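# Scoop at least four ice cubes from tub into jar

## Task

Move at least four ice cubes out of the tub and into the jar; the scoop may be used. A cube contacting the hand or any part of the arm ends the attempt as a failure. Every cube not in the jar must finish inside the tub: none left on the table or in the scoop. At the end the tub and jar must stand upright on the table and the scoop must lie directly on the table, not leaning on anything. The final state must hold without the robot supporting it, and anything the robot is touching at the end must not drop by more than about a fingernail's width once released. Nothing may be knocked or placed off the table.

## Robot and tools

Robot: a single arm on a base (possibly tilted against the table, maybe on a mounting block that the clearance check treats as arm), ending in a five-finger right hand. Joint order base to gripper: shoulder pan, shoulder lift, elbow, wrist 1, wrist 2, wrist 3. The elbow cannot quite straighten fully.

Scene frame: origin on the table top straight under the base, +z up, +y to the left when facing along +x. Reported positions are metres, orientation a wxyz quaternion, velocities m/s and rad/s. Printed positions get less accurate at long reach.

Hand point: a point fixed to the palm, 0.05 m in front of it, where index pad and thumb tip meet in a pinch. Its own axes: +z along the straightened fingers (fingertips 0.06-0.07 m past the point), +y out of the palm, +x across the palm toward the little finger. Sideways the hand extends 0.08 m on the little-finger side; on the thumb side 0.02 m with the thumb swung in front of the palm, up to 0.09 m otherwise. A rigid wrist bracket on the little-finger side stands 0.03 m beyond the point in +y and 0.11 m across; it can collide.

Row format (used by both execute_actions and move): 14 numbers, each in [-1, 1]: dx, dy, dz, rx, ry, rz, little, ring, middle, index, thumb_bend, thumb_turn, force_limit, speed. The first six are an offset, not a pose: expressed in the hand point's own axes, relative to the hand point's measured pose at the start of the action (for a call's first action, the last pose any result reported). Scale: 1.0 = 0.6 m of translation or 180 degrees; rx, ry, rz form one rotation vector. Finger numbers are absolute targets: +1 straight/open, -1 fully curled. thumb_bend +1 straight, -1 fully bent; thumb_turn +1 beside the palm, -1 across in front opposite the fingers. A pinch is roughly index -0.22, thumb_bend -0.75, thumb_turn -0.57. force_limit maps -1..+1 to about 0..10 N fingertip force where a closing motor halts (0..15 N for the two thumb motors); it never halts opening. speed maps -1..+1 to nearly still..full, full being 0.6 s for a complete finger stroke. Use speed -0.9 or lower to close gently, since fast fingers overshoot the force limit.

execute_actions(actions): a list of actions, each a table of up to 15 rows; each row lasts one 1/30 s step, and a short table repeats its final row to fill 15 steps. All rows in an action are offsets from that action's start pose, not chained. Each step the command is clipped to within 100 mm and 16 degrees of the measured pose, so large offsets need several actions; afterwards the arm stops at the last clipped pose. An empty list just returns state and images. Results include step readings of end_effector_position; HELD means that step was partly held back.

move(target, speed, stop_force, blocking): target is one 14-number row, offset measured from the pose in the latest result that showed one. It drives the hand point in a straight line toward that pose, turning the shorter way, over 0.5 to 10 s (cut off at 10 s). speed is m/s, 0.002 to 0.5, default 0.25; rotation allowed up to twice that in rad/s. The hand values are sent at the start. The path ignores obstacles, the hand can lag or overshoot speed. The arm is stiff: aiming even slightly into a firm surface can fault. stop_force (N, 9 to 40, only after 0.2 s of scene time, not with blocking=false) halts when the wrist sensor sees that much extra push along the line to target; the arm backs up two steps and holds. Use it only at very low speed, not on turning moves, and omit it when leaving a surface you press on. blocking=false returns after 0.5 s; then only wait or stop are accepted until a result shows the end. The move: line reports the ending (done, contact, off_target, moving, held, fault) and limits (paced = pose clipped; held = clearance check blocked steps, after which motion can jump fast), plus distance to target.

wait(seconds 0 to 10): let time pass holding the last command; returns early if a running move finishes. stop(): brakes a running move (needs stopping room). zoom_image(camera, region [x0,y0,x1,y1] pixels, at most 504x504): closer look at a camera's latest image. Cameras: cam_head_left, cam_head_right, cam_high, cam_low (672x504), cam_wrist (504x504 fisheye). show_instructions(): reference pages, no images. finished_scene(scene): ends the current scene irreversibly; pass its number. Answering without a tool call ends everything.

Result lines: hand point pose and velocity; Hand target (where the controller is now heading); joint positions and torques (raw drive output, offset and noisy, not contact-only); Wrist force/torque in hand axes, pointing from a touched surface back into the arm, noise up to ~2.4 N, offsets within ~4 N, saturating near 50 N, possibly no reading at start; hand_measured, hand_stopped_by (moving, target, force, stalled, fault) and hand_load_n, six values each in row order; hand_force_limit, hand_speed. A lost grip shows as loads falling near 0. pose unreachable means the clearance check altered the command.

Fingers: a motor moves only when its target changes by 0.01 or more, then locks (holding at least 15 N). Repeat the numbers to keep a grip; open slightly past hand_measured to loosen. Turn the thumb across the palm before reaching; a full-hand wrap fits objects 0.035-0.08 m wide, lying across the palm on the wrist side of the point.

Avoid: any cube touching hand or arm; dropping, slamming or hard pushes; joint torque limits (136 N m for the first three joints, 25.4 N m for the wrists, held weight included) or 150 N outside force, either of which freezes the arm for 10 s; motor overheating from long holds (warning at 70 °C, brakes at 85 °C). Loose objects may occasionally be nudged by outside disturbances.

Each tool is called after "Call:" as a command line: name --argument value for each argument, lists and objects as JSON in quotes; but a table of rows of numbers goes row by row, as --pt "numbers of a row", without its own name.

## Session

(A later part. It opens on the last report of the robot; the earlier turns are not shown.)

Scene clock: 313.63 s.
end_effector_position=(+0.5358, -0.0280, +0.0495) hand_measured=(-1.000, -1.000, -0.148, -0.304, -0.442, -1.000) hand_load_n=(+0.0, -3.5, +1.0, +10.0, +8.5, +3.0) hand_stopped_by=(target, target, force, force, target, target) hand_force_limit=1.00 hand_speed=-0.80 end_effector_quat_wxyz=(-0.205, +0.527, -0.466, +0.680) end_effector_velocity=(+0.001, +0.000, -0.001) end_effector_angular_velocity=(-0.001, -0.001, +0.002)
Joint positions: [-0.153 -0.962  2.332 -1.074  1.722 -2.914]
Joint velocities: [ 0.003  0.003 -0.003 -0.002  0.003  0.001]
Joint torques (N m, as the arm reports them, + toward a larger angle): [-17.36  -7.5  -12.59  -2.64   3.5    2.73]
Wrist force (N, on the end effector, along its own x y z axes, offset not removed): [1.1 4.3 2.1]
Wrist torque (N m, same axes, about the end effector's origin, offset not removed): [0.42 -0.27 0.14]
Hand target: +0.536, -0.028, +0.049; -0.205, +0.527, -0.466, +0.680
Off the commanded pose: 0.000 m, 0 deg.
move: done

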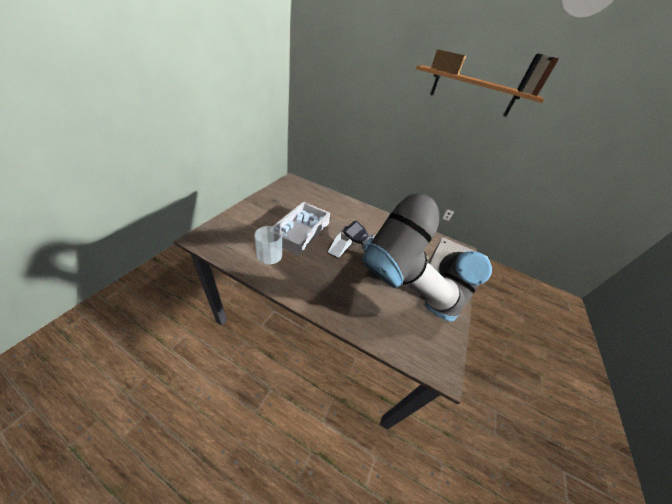

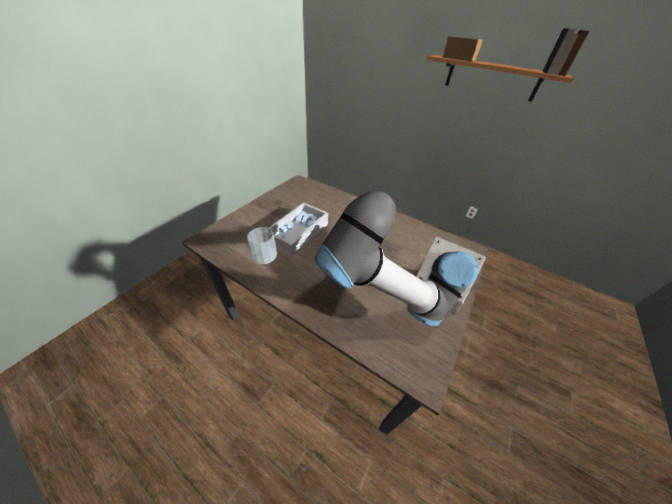

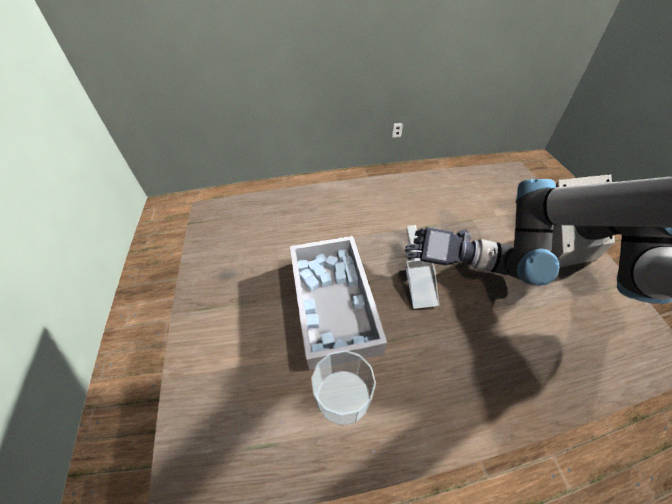

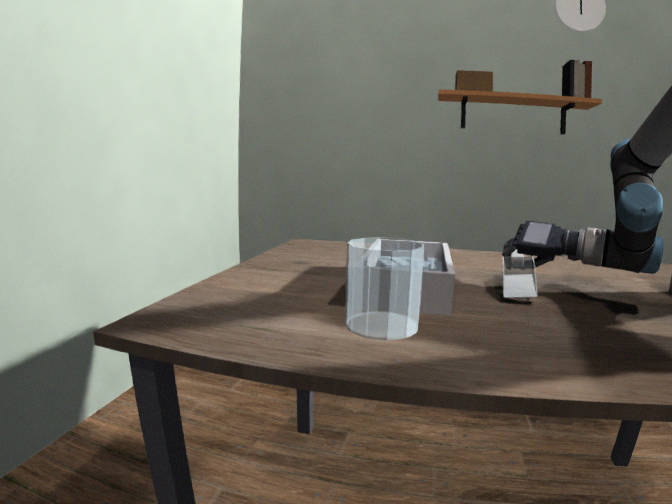

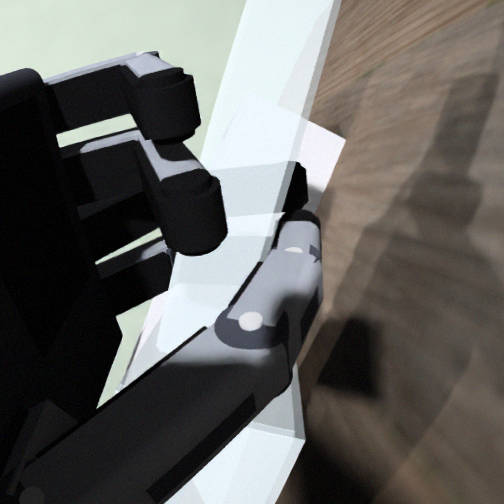

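Tip near the table. Go down slightly, release slowly, lift.

Call:
move --target '[-0.012,0.02,0,0,0,0,-1,-1,0.3,0.3,0.1,-1,1,-0.7]' --speed 0.01

Call:
move --target '[0.05,-0.08,0,-0.22,0,0,-1,-1,0.3,0.3,-0.4,-1,1,-0.7]' --speed 0.06

Call:
move --target '[0,0,0,0.073,-0.092,-0.074,-1,-1,0.3,0.3,-0.4,-1,1,-0.7]'

Call:
move --target '[0,0,0,0,-0.111,0.138,-1,-1,0.3,0.3,-0.4,-1,1,-0.7]'

Call:
zoom_image --camera "cam_low" --region '[420,140,660,320]'

Scene clock: 324.00 s.
end_effector_position=(+0.5358, -0.0282, +0.0355) hand_measured=(-1.000, -1.000, +0.300, +0.300, +0.100, -1.000) hand_load_n=(+0.0, +0.0, +0.0, +0.0, +0.5, +0.5) hand_stopped_by=(target, target, target, target, target, target) hand_force_limit=1.00 hand_speed=-0.70 end_effector_quat_wxyz=(-0.205, +0.527, -0.466, +0.680) end_effector_velocity=(+0.000, +0.000, -0.000) end_effector_angular_velocity=(-0.001, -0.000, +0.001)
Joint positions: [-0.12  -0.928  2.32  -1.095  1.753 -2.904]
Joint velocities: [ 0.001 -0.001  0.     0.     0.001 -0.   ]
Joint torques (N m, as the arm reports them, + toward a larger angle): [-17.53  -7.61 -11.84  -2.54   3.69   2.66]
Wrist force (N, on the end effector, along its own x y z axes, offset not removed): [0.9 0.7 2.6]
Wrist torque (N m, same axes, about the end effector's origin, offset not removed): [-0.17 -0.09 -0.07]
Hand target: +0.536, -0.028, +0.035; -0.205, +0.527, -0.466, +0.680
Off the commanded pose: 0.000 m, 0 deg.
move: done

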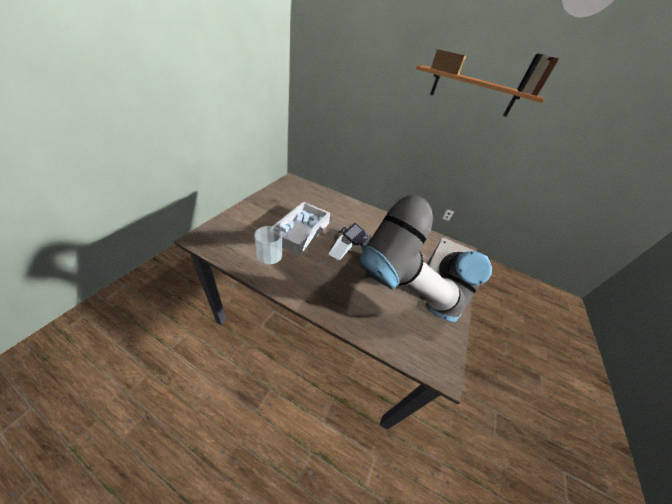

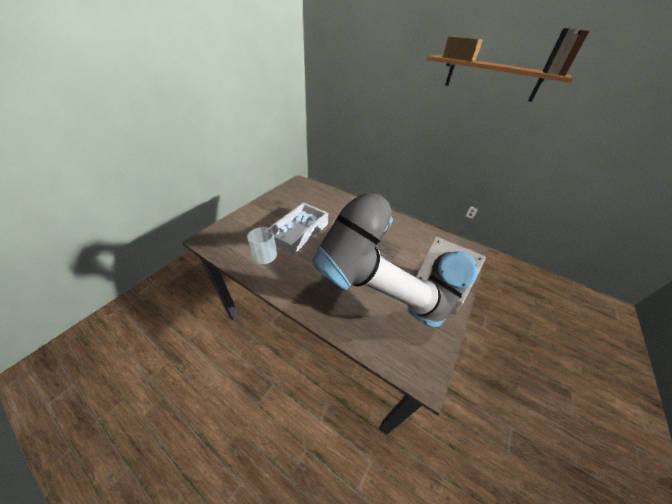

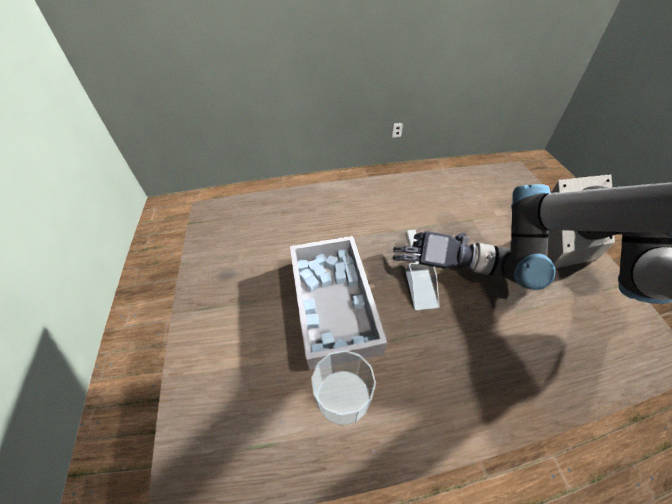

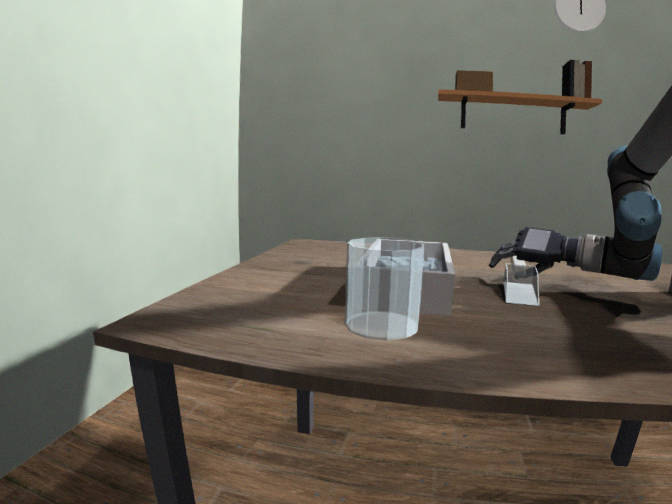

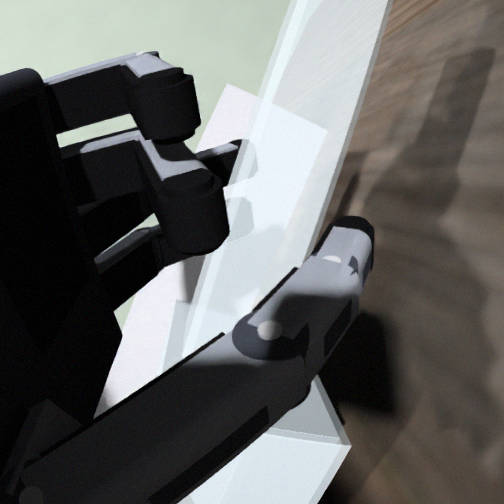

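Scene clock: 330.03 s.
end_effector_position=(+0.5351, -0.0284, +0.0921) hand_measured=(-1.000, -1.000, +0.300, +0.300, -0.394, -1.000) hand_load_n=(+0.0, +0.0, +0.0, +0.0, +2.0, +0.5) hand_stopped_by=(target, target, target, target, target, target) hand_force_limit=1.00 hand_speed=-0.70 end_effector_quat_wxyz=(+0.014, -0.566, +0.668, -0.483) end_effector_velocity=(-0.000, -0.000, +0.000) end_effector_angular_velocity=(+0.003, +0.006, -0.006)
Joint positions: [-0.338 -1.002  1.848  0.131  1.44  -3.024]
Joint velocities: [-0.001  0.004 -0.007  0.013 -0.001 -0.001]
Joint torques (N m, as the arm reports them, + toward a larger angle): [-39.91  -7.19 -18.8    2.58  -1.4   -2.47]
Wrist force (N, on the end effector, along its own x y z axes, offset not removed): [1.1 0.9 0.3]
Wrist torque (N m, same axes, about the end effector's origin, offset not removed): [-0.07 -0.32 0.07]
Hand target: +0.535, -0.028, +0.092; +0.014, -0.566, +0.668, -0.482
Off the commanded pose: 0.000 m, 0 deg.
move: done

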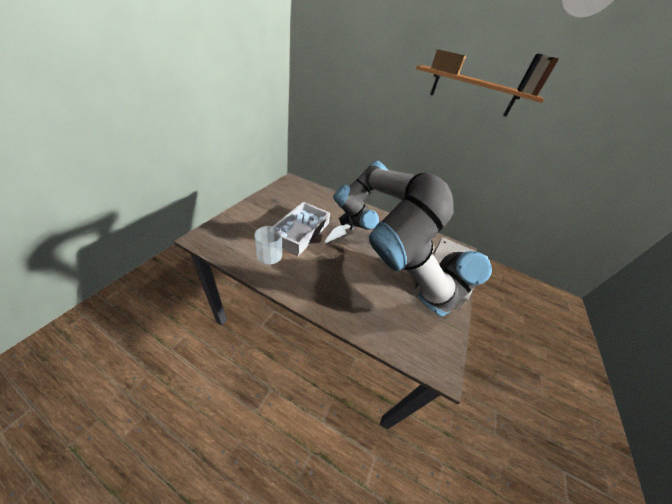

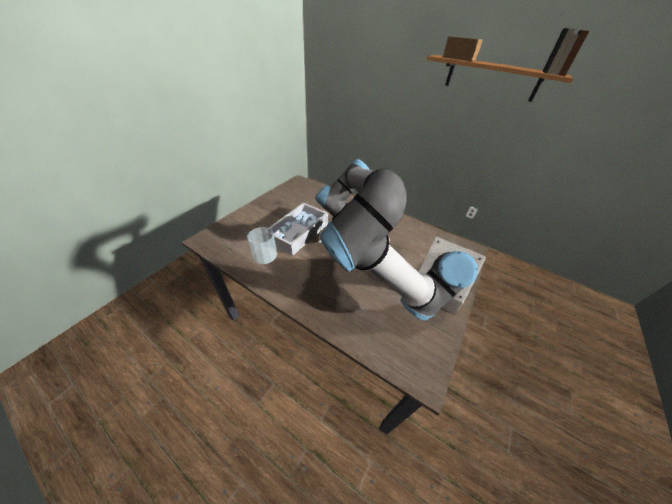

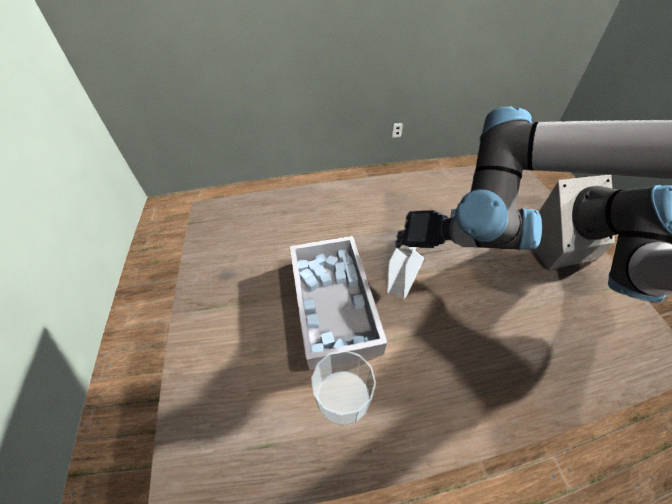

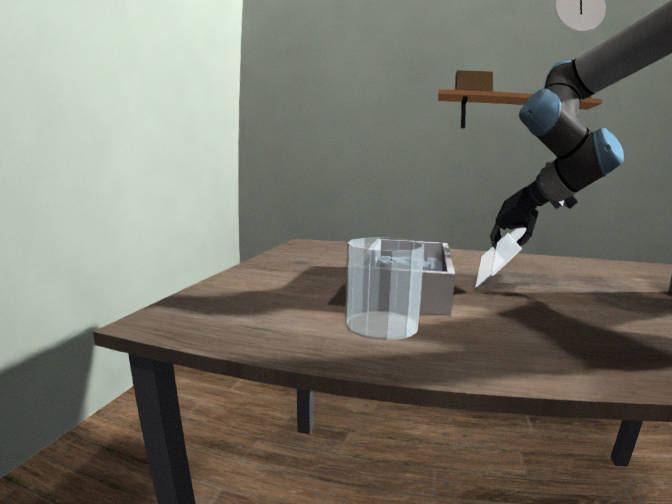

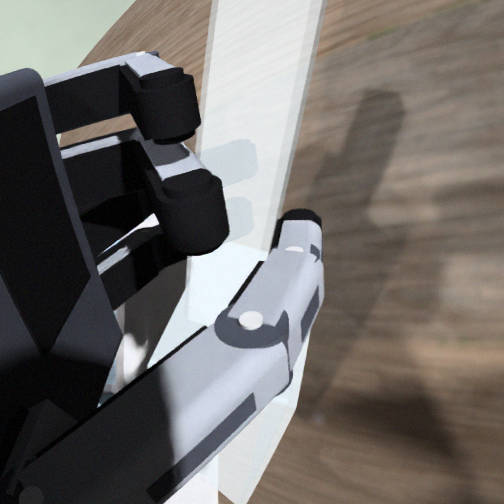

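Scene clock: 331.37 s.
end_effector_position=(+0.5351, -0.0285, +0.0921) hand_measured=(-1.000, -1.000, +0.300, +0.300, -0.394, -1.000) hand_load_n=(+0.0, +0.0, +0.0, +0.0, +2.0, +0.5) hand_stopped_by=(target, target, target, target, target, target) hand_force_limit=1.00 hand_speed=-0.70 end_effector_quat_wxyz=(-0.118, +0.697, -0.530, +0.468) end_effector_velocity=(-0.000, -0.000, -0.000) end_effector_angular_velocity=(+0.002, -0.000, +0.006)
Joint positions: [-0.49  -1.04   2.035 -0.211  1.048 -3.309]
Joint velocities: [-0.003  0.001  0.002 -0.004 -0.007 -0.003]
Joint torques (N m, as the arm reports them, + toward a larger angle): [-37.45  -4.86  -3.94  -2.2   -1.85  -2.66]
Wrist force (N, on the end effector, along its own x y z axes, offset not removed): [1.0 0.8 0.7]
Wrist torque (N m, same axes, about the end effector's origin, offset not removed): [-0.14 -0.04 0.09]
Hand target: +0.535, -0.029, +0.092; -0.118, +0.697, -0.530, +0.468
Off the commanded pose: 0.000 m, 0 deg.
move: done

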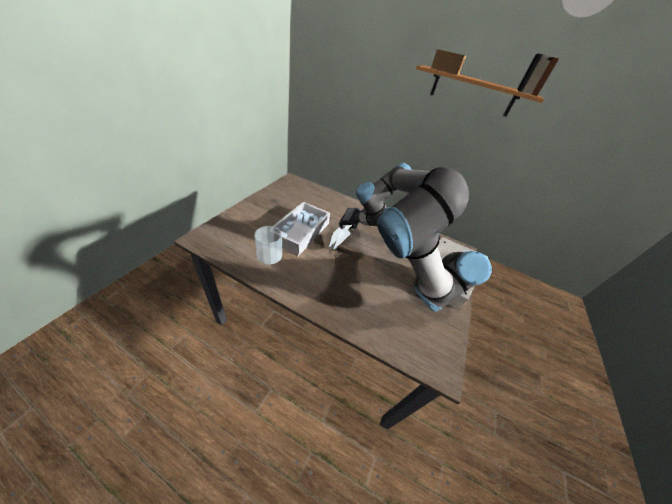

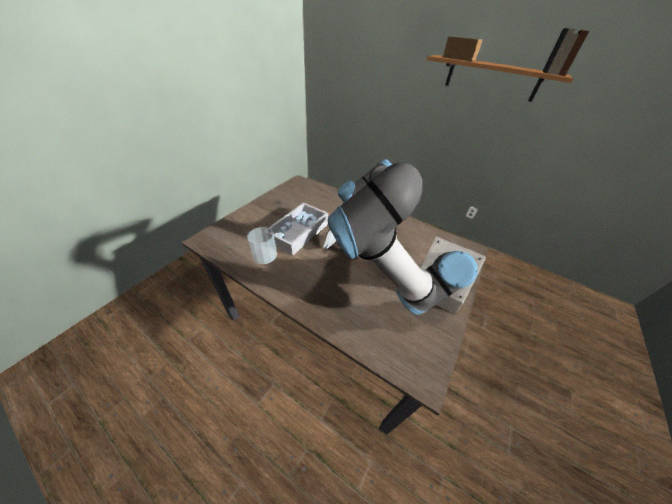

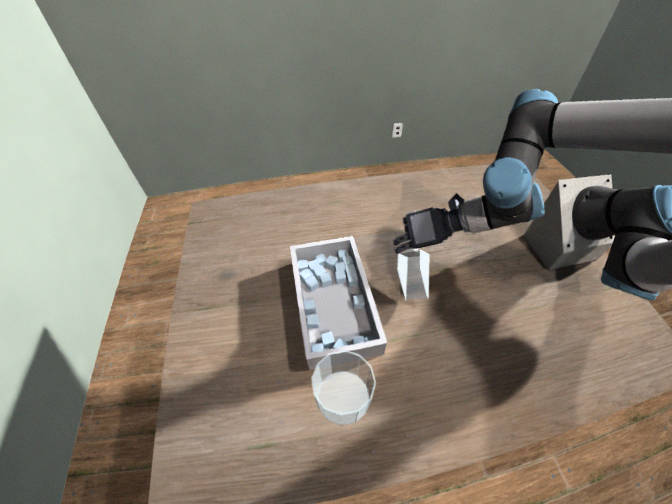

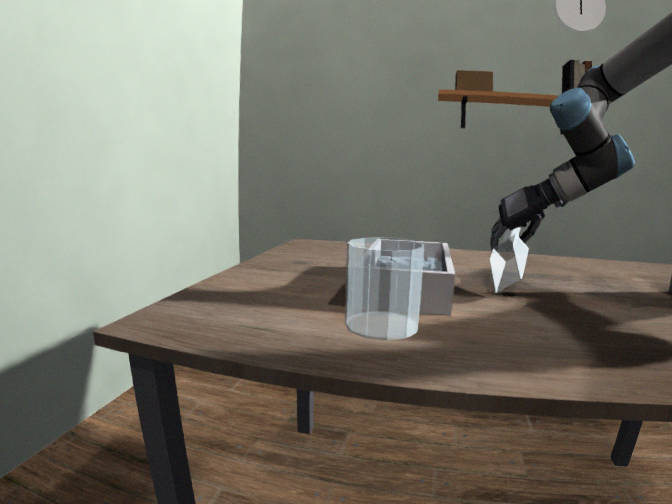

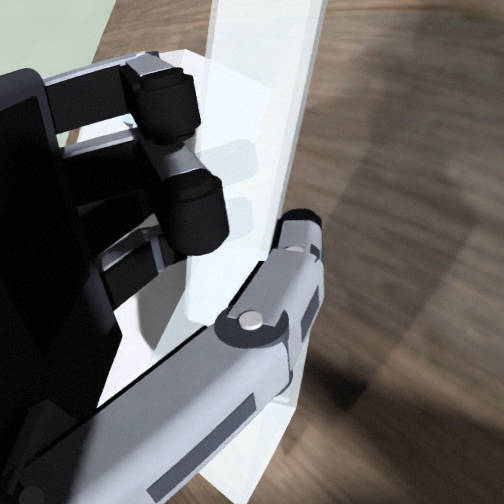

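Scene clock: 332.93 s.
end_effector_position=(+0.5350, -0.0287, +0.0920) hand_measured=(-1.000, -1.000, +0.300, +0.300, -0.394, -1.000) hand_load_n=(+0.0, -0.5, +0.0, +0.0, +2.0, +0.5) hand_stopped_by=(target, target, target, target, target, target) hand_force_limit=1.00 hand_speed=-0.70 end_effector_quat_wxyz=(-0.305, +0.637, -0.639, +0.305) end_effector_velocity=(+0.000, -0.000, +0.001) end_effector_angular_velocity=(+0.006, -0.001, +0.000)
Joint positions: [-0.69  -0.809  1.93  -0.158  0.572 -3.109]
Joint velocities: [-0.002  0.003 -0.003 -0.    -0.005  0.003]
Joint torques (N m, as the arm reports them, + toward a larger angle): [-38.7   -8.65 -19.96   0.01  -2.34   2.6 ]
Wrist force (N, on the end effector, along its own x y z axes, offset not removed): [0.0 1.8 1.3]
Wrist torque (N m, same axes, about the end effector's origin, offset not removed): [-0.15 0.15 0.07]
Hand target: +0.535, -0.029, +0.092; -0.305, +0.637, -0.639, +0.305
Off the commanded pose: 0.000 m, 0 deg.
move: done

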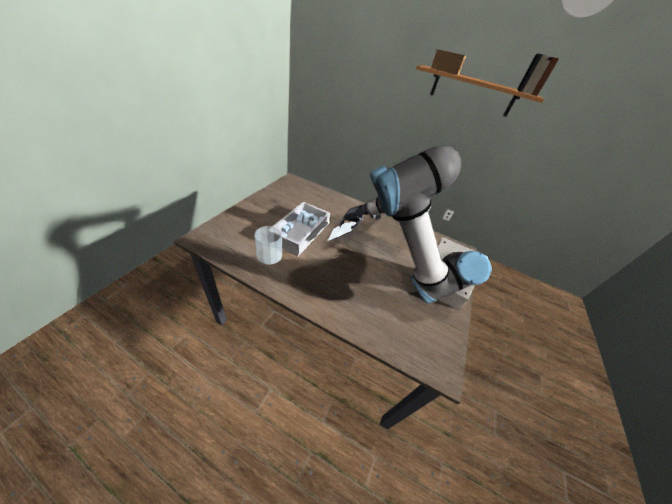

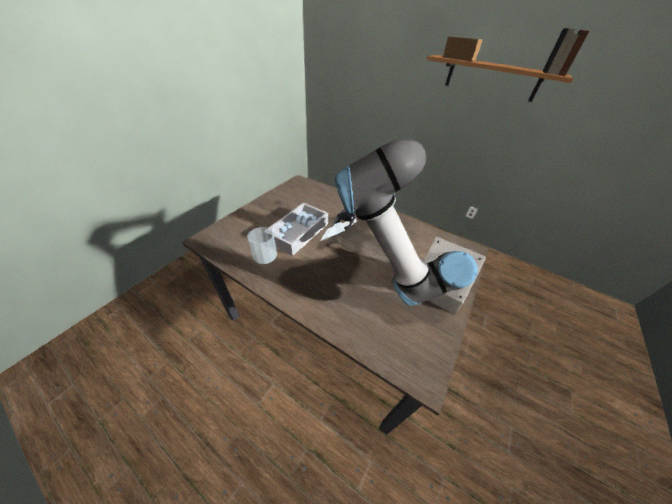

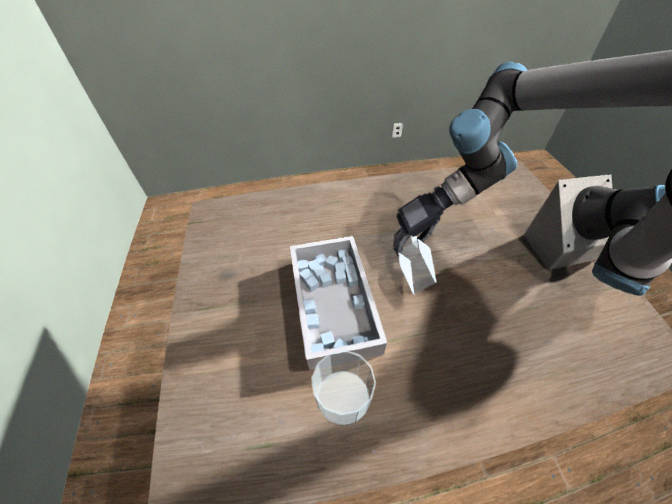

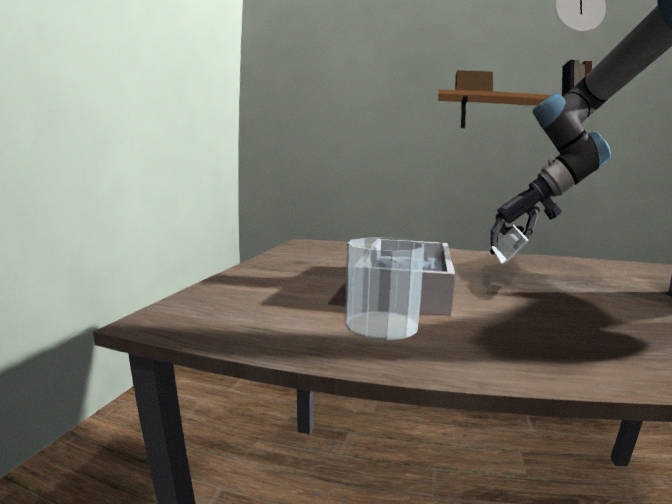

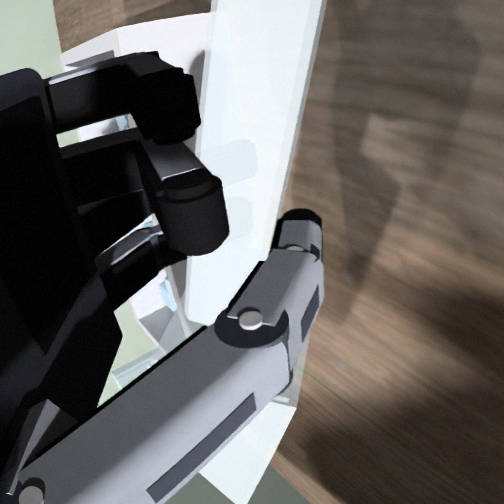

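Region (420, 140, 660, 320) of cam_low's 672x504 image, scaled by 2.100, with more detail than that image has; it fills the top 378 rows of this view, and the rest is white.

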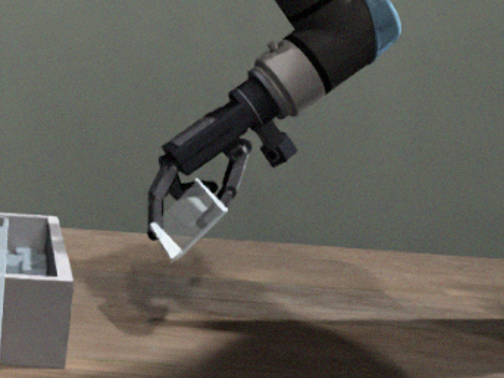

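Call:
move --target '[0,0.067,0.054,0.14,0,0,-1,-1,0.3,0.3,-0.4,-1,1,-0.7]' --speed 0.05

Call:
move --target '[0,0,0,0,0,0,-1,-1,0.3,0.3,0.8,-1,1,-0.7]'

Call:
move --target '[0,0,0,-0.14,0,0,-1,-1,0.3,0.3,0.8,-1,1,-0.7]' --speed 0.08

Call:
zoom_image --camera "cam_low" --region '[420,140,660,320]'

Scene clock: 346.63 s.
end_effector_position=(+0.5350, -0.0285, +0.0405) hand_measured=(-1.000, -1.000, +0.300, +0.300, -0.394, -1.000) hand_load_n=(+0.0, -0.5, +0.0, +0.0, +2.5, +0.5) hand_stopped_by=(target, target, target, target, target, target) hand_force_limit=1.00 hand_speed=-0.70 end_effector_quat_wxyz=(-0.436, +0.555, -0.557, +0.437) end_effector_velocity=(-0.000, -0.001, -0.001) end_effector_angular_velocity=(-0.000, -0.008, -0.001)
Joint positions: [-0.585 -0.75   2.342 -1.359  0.819 -2.5  ]
Joint velocities: [ 0.003  0.007  0.005 -0.021  0.008  0.007]
Joint torques (N m, as the arm reports them, + toward a larger angle): [-19.34  -8.74  -1.01  -3.15   3.48   2.76]
Wrist force (N, on the end effector, along its own x y z axes, offset not removed): [1.6 3.6 2.2]
Wrist torque (N m, same axes, about the end effector's origin, offset not removed): [0.36 -0.17 0.14]
Hand target: +0.535, -0.029, +0.040; -0.437, +0.555, -0.557, +0.437
Off the commanded pose: 0.000 m, 0 deg.
move: done

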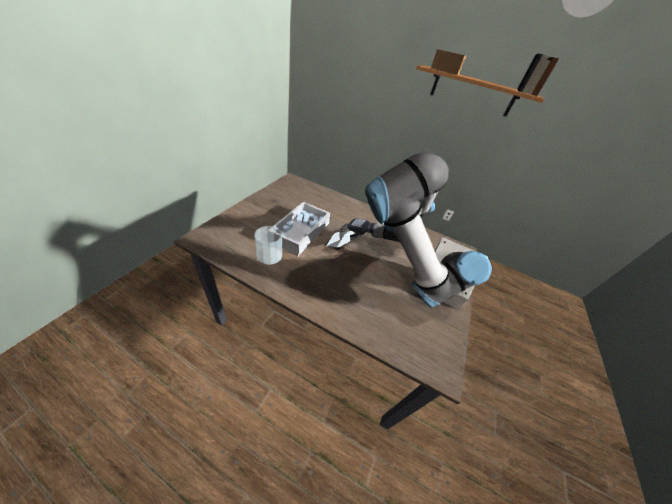

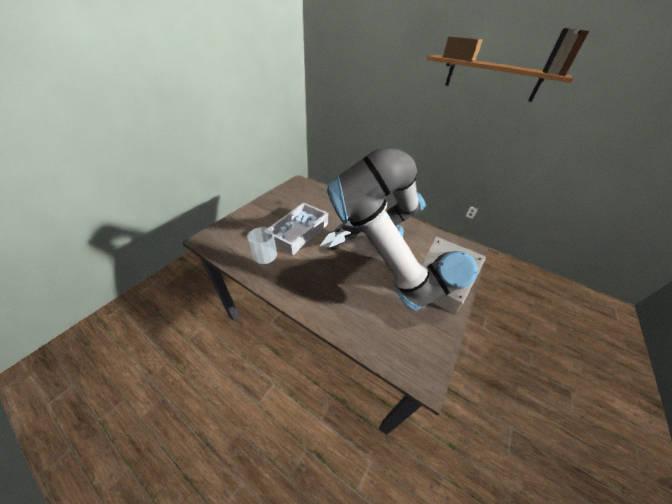

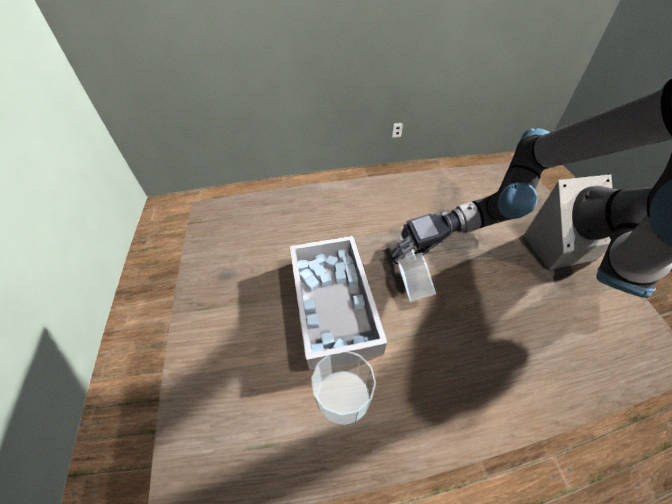

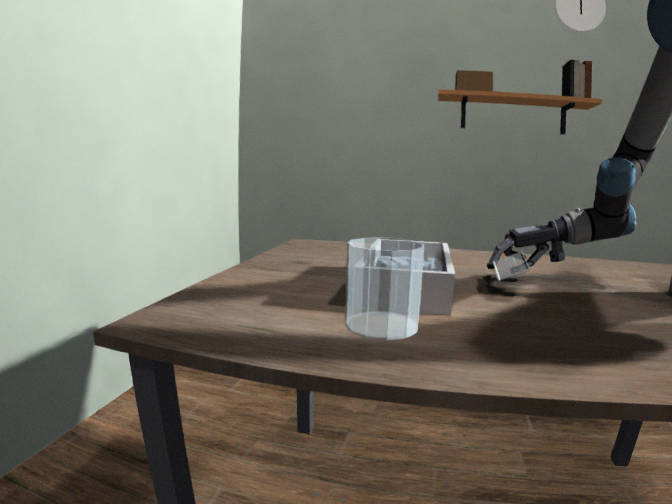

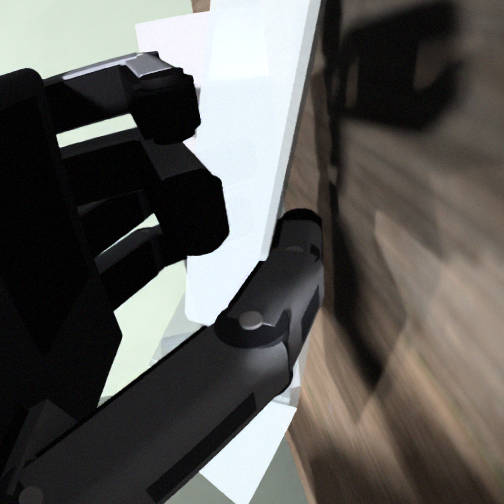

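Scene clock: 350.70 s.
end_effector_position=(+0.5350, -0.0285, +0.0405) hand_measured=(-1.000, -1.000, +0.300, +0.300, +0.800, -1.000) hand_load_n=(+0.0, +0.0, +0.0, +0.0, +0.0, +0.0) hand_stopped_by=(target, target, target, target, target, target) hand_force_limit=1.00 hand_speed=-0.70 end_effector_quat_wxyz=(-0.436, +0.555, -0.557, +0.437) end_effector_velocity=(-0.000, +0.000, -0.000) end_effector_angular_velocity=(+0.000, +0.001, +0.000)
Joint positions: [-0.585 -0.75   2.342 -1.359  0.819 -2.5  ]
Joint velocities: [0.001 0.    0.    0.    0.    0.   ]
Joint torques (N m, as the arm reports them, + toward a larger angle): [-35.13 -32.94 -12.46   0.87  -1.24  -2.33]
Wrist force (N, on the end effector, along its own x y z axes, offset not removed): [-2.1 3.7 1.6]
Wrist torque (N m, same axes, about the end effector's origin, offset not removed): [0.35 0.43 -0.01]
Hand target: +0.535, -0.029, +0.040; -0.436, +0.555, -0.557, +0.437
Off the commanded pose: 0.000 m, 0 deg.
move: done

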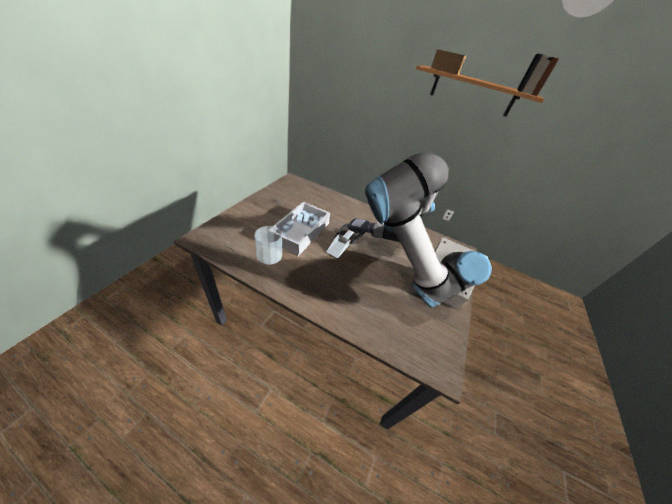

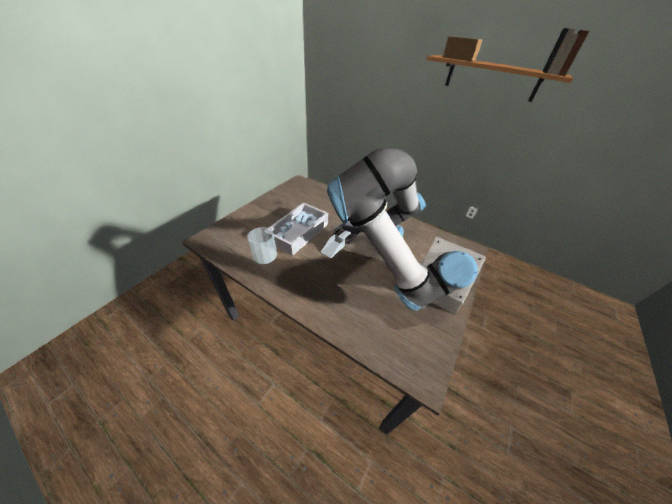

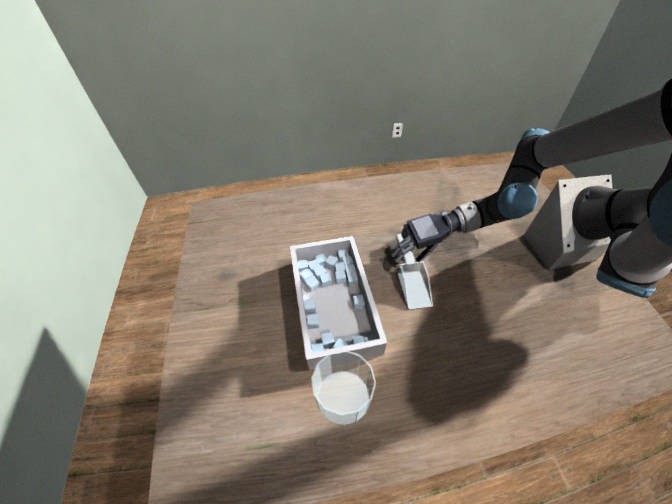

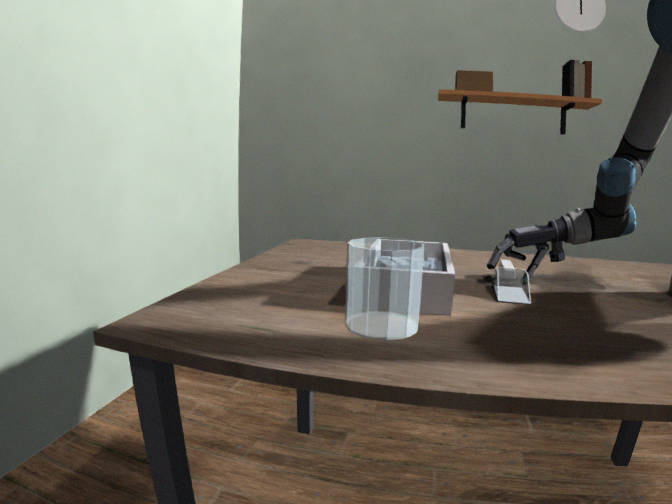

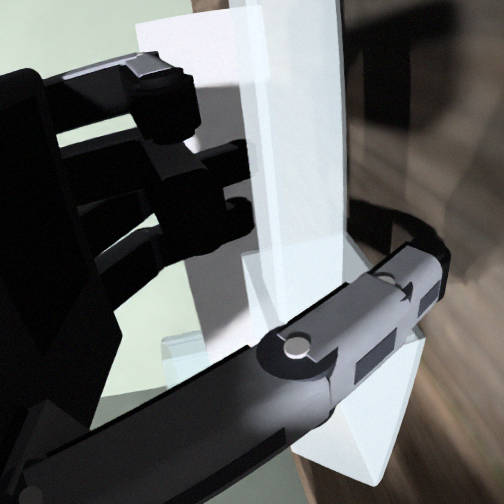

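Scene clock: 353.77 s.
end_effector_position=(+0.5350, -0.0286, +0.0404) hand_measured=(-1.000, -1.000, +0.300, +0.300, +0.800, -1.000) hand_load_n=(+0.0, +0.0, +0.0, +0.0, +0.0, +0.0) hand_stopped_by=(target, target, target, target, target, target) hand_force_limit=1.00 hand_speed=-0.70 end_effector_quat_wxyz=(-0.305, +0.637, -0.639, +0.305) end_effector_velocity=(-0.000, +0.000, -0.001) end_effector_angular_velocity=(+0.001, +0.010, +0.000)
Joint positions: [-0.613 -0.759  1.971 -0.339  0.619 -3.   ]
Joint velocities: [ 0.002  0.004 -0.01   0.021 -0.001 -0.012]
Joint torques (N m, as the arm reports them, + toward a larger angle): [-24.65 -10.53 -18.77   2.23  -2.34  -2.58]
Wrist force (N, on the end effector, along its own x y z axes, offset not removed): [2.8 -0.3 3.1]
Wrist torque (N m, same axes, about the end effector's origin, offset not removed): [-0.30 -0.55 0.20]
Hand target: +0.535, -0.029, +0.040; -0.305, +0.637, -0.639, +0.305
Off the commanded pose: 0.000 m, 0 deg.
move: done

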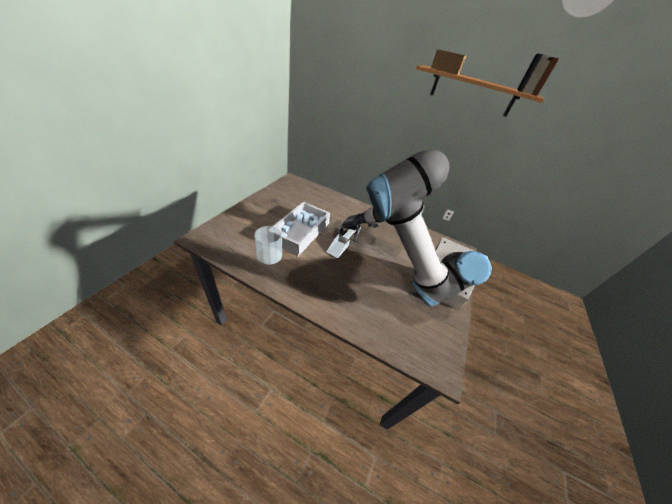

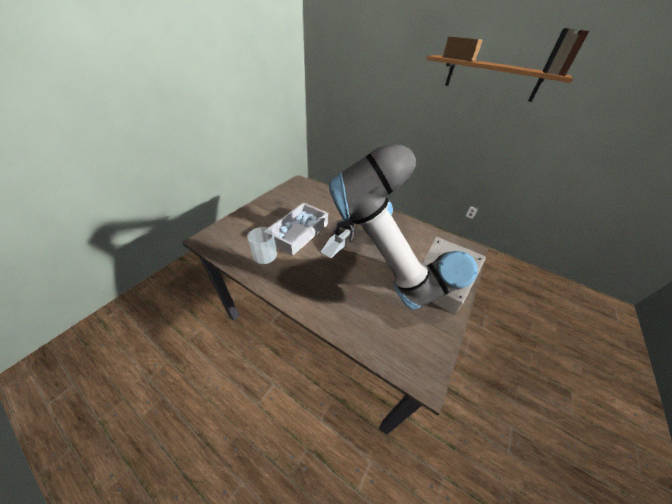

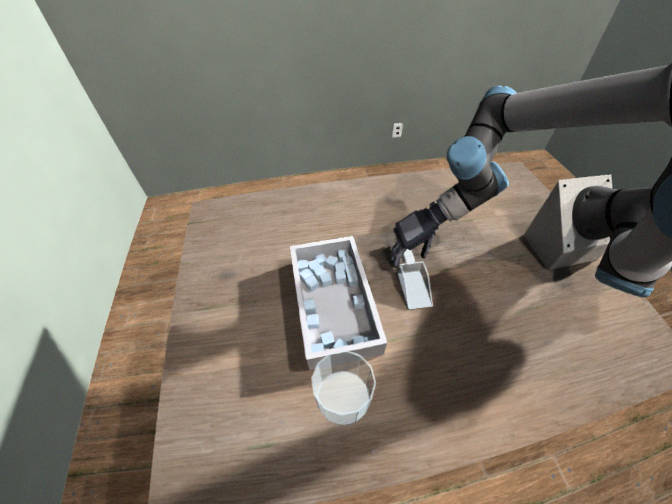

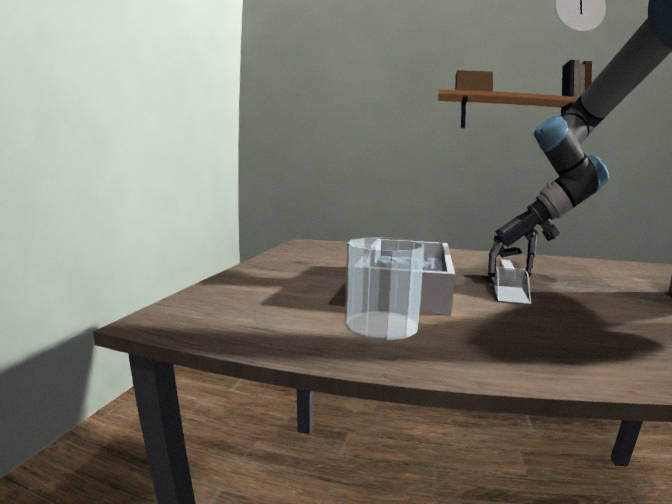

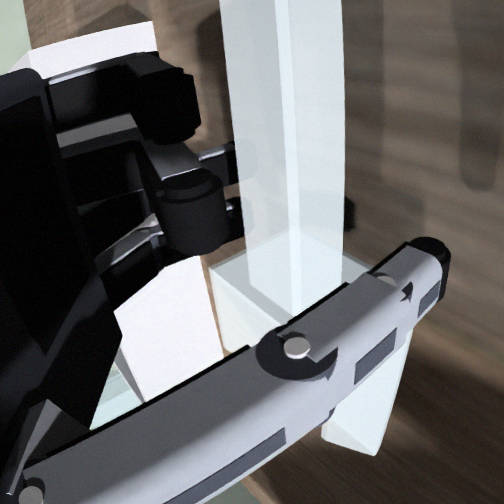

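Region (420, 140, 660, 320) of cam_low's 672x504 image, scaled by 2.100, with more detail than that image has; it fills the top 378 rows of this view, and the rest is white.

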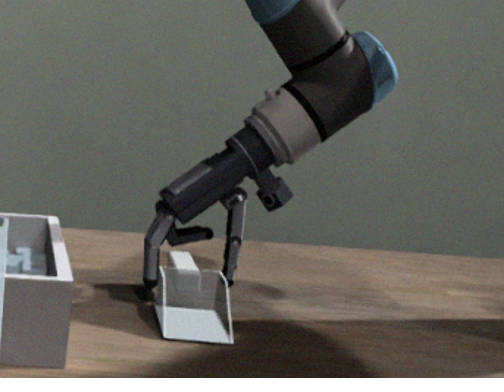

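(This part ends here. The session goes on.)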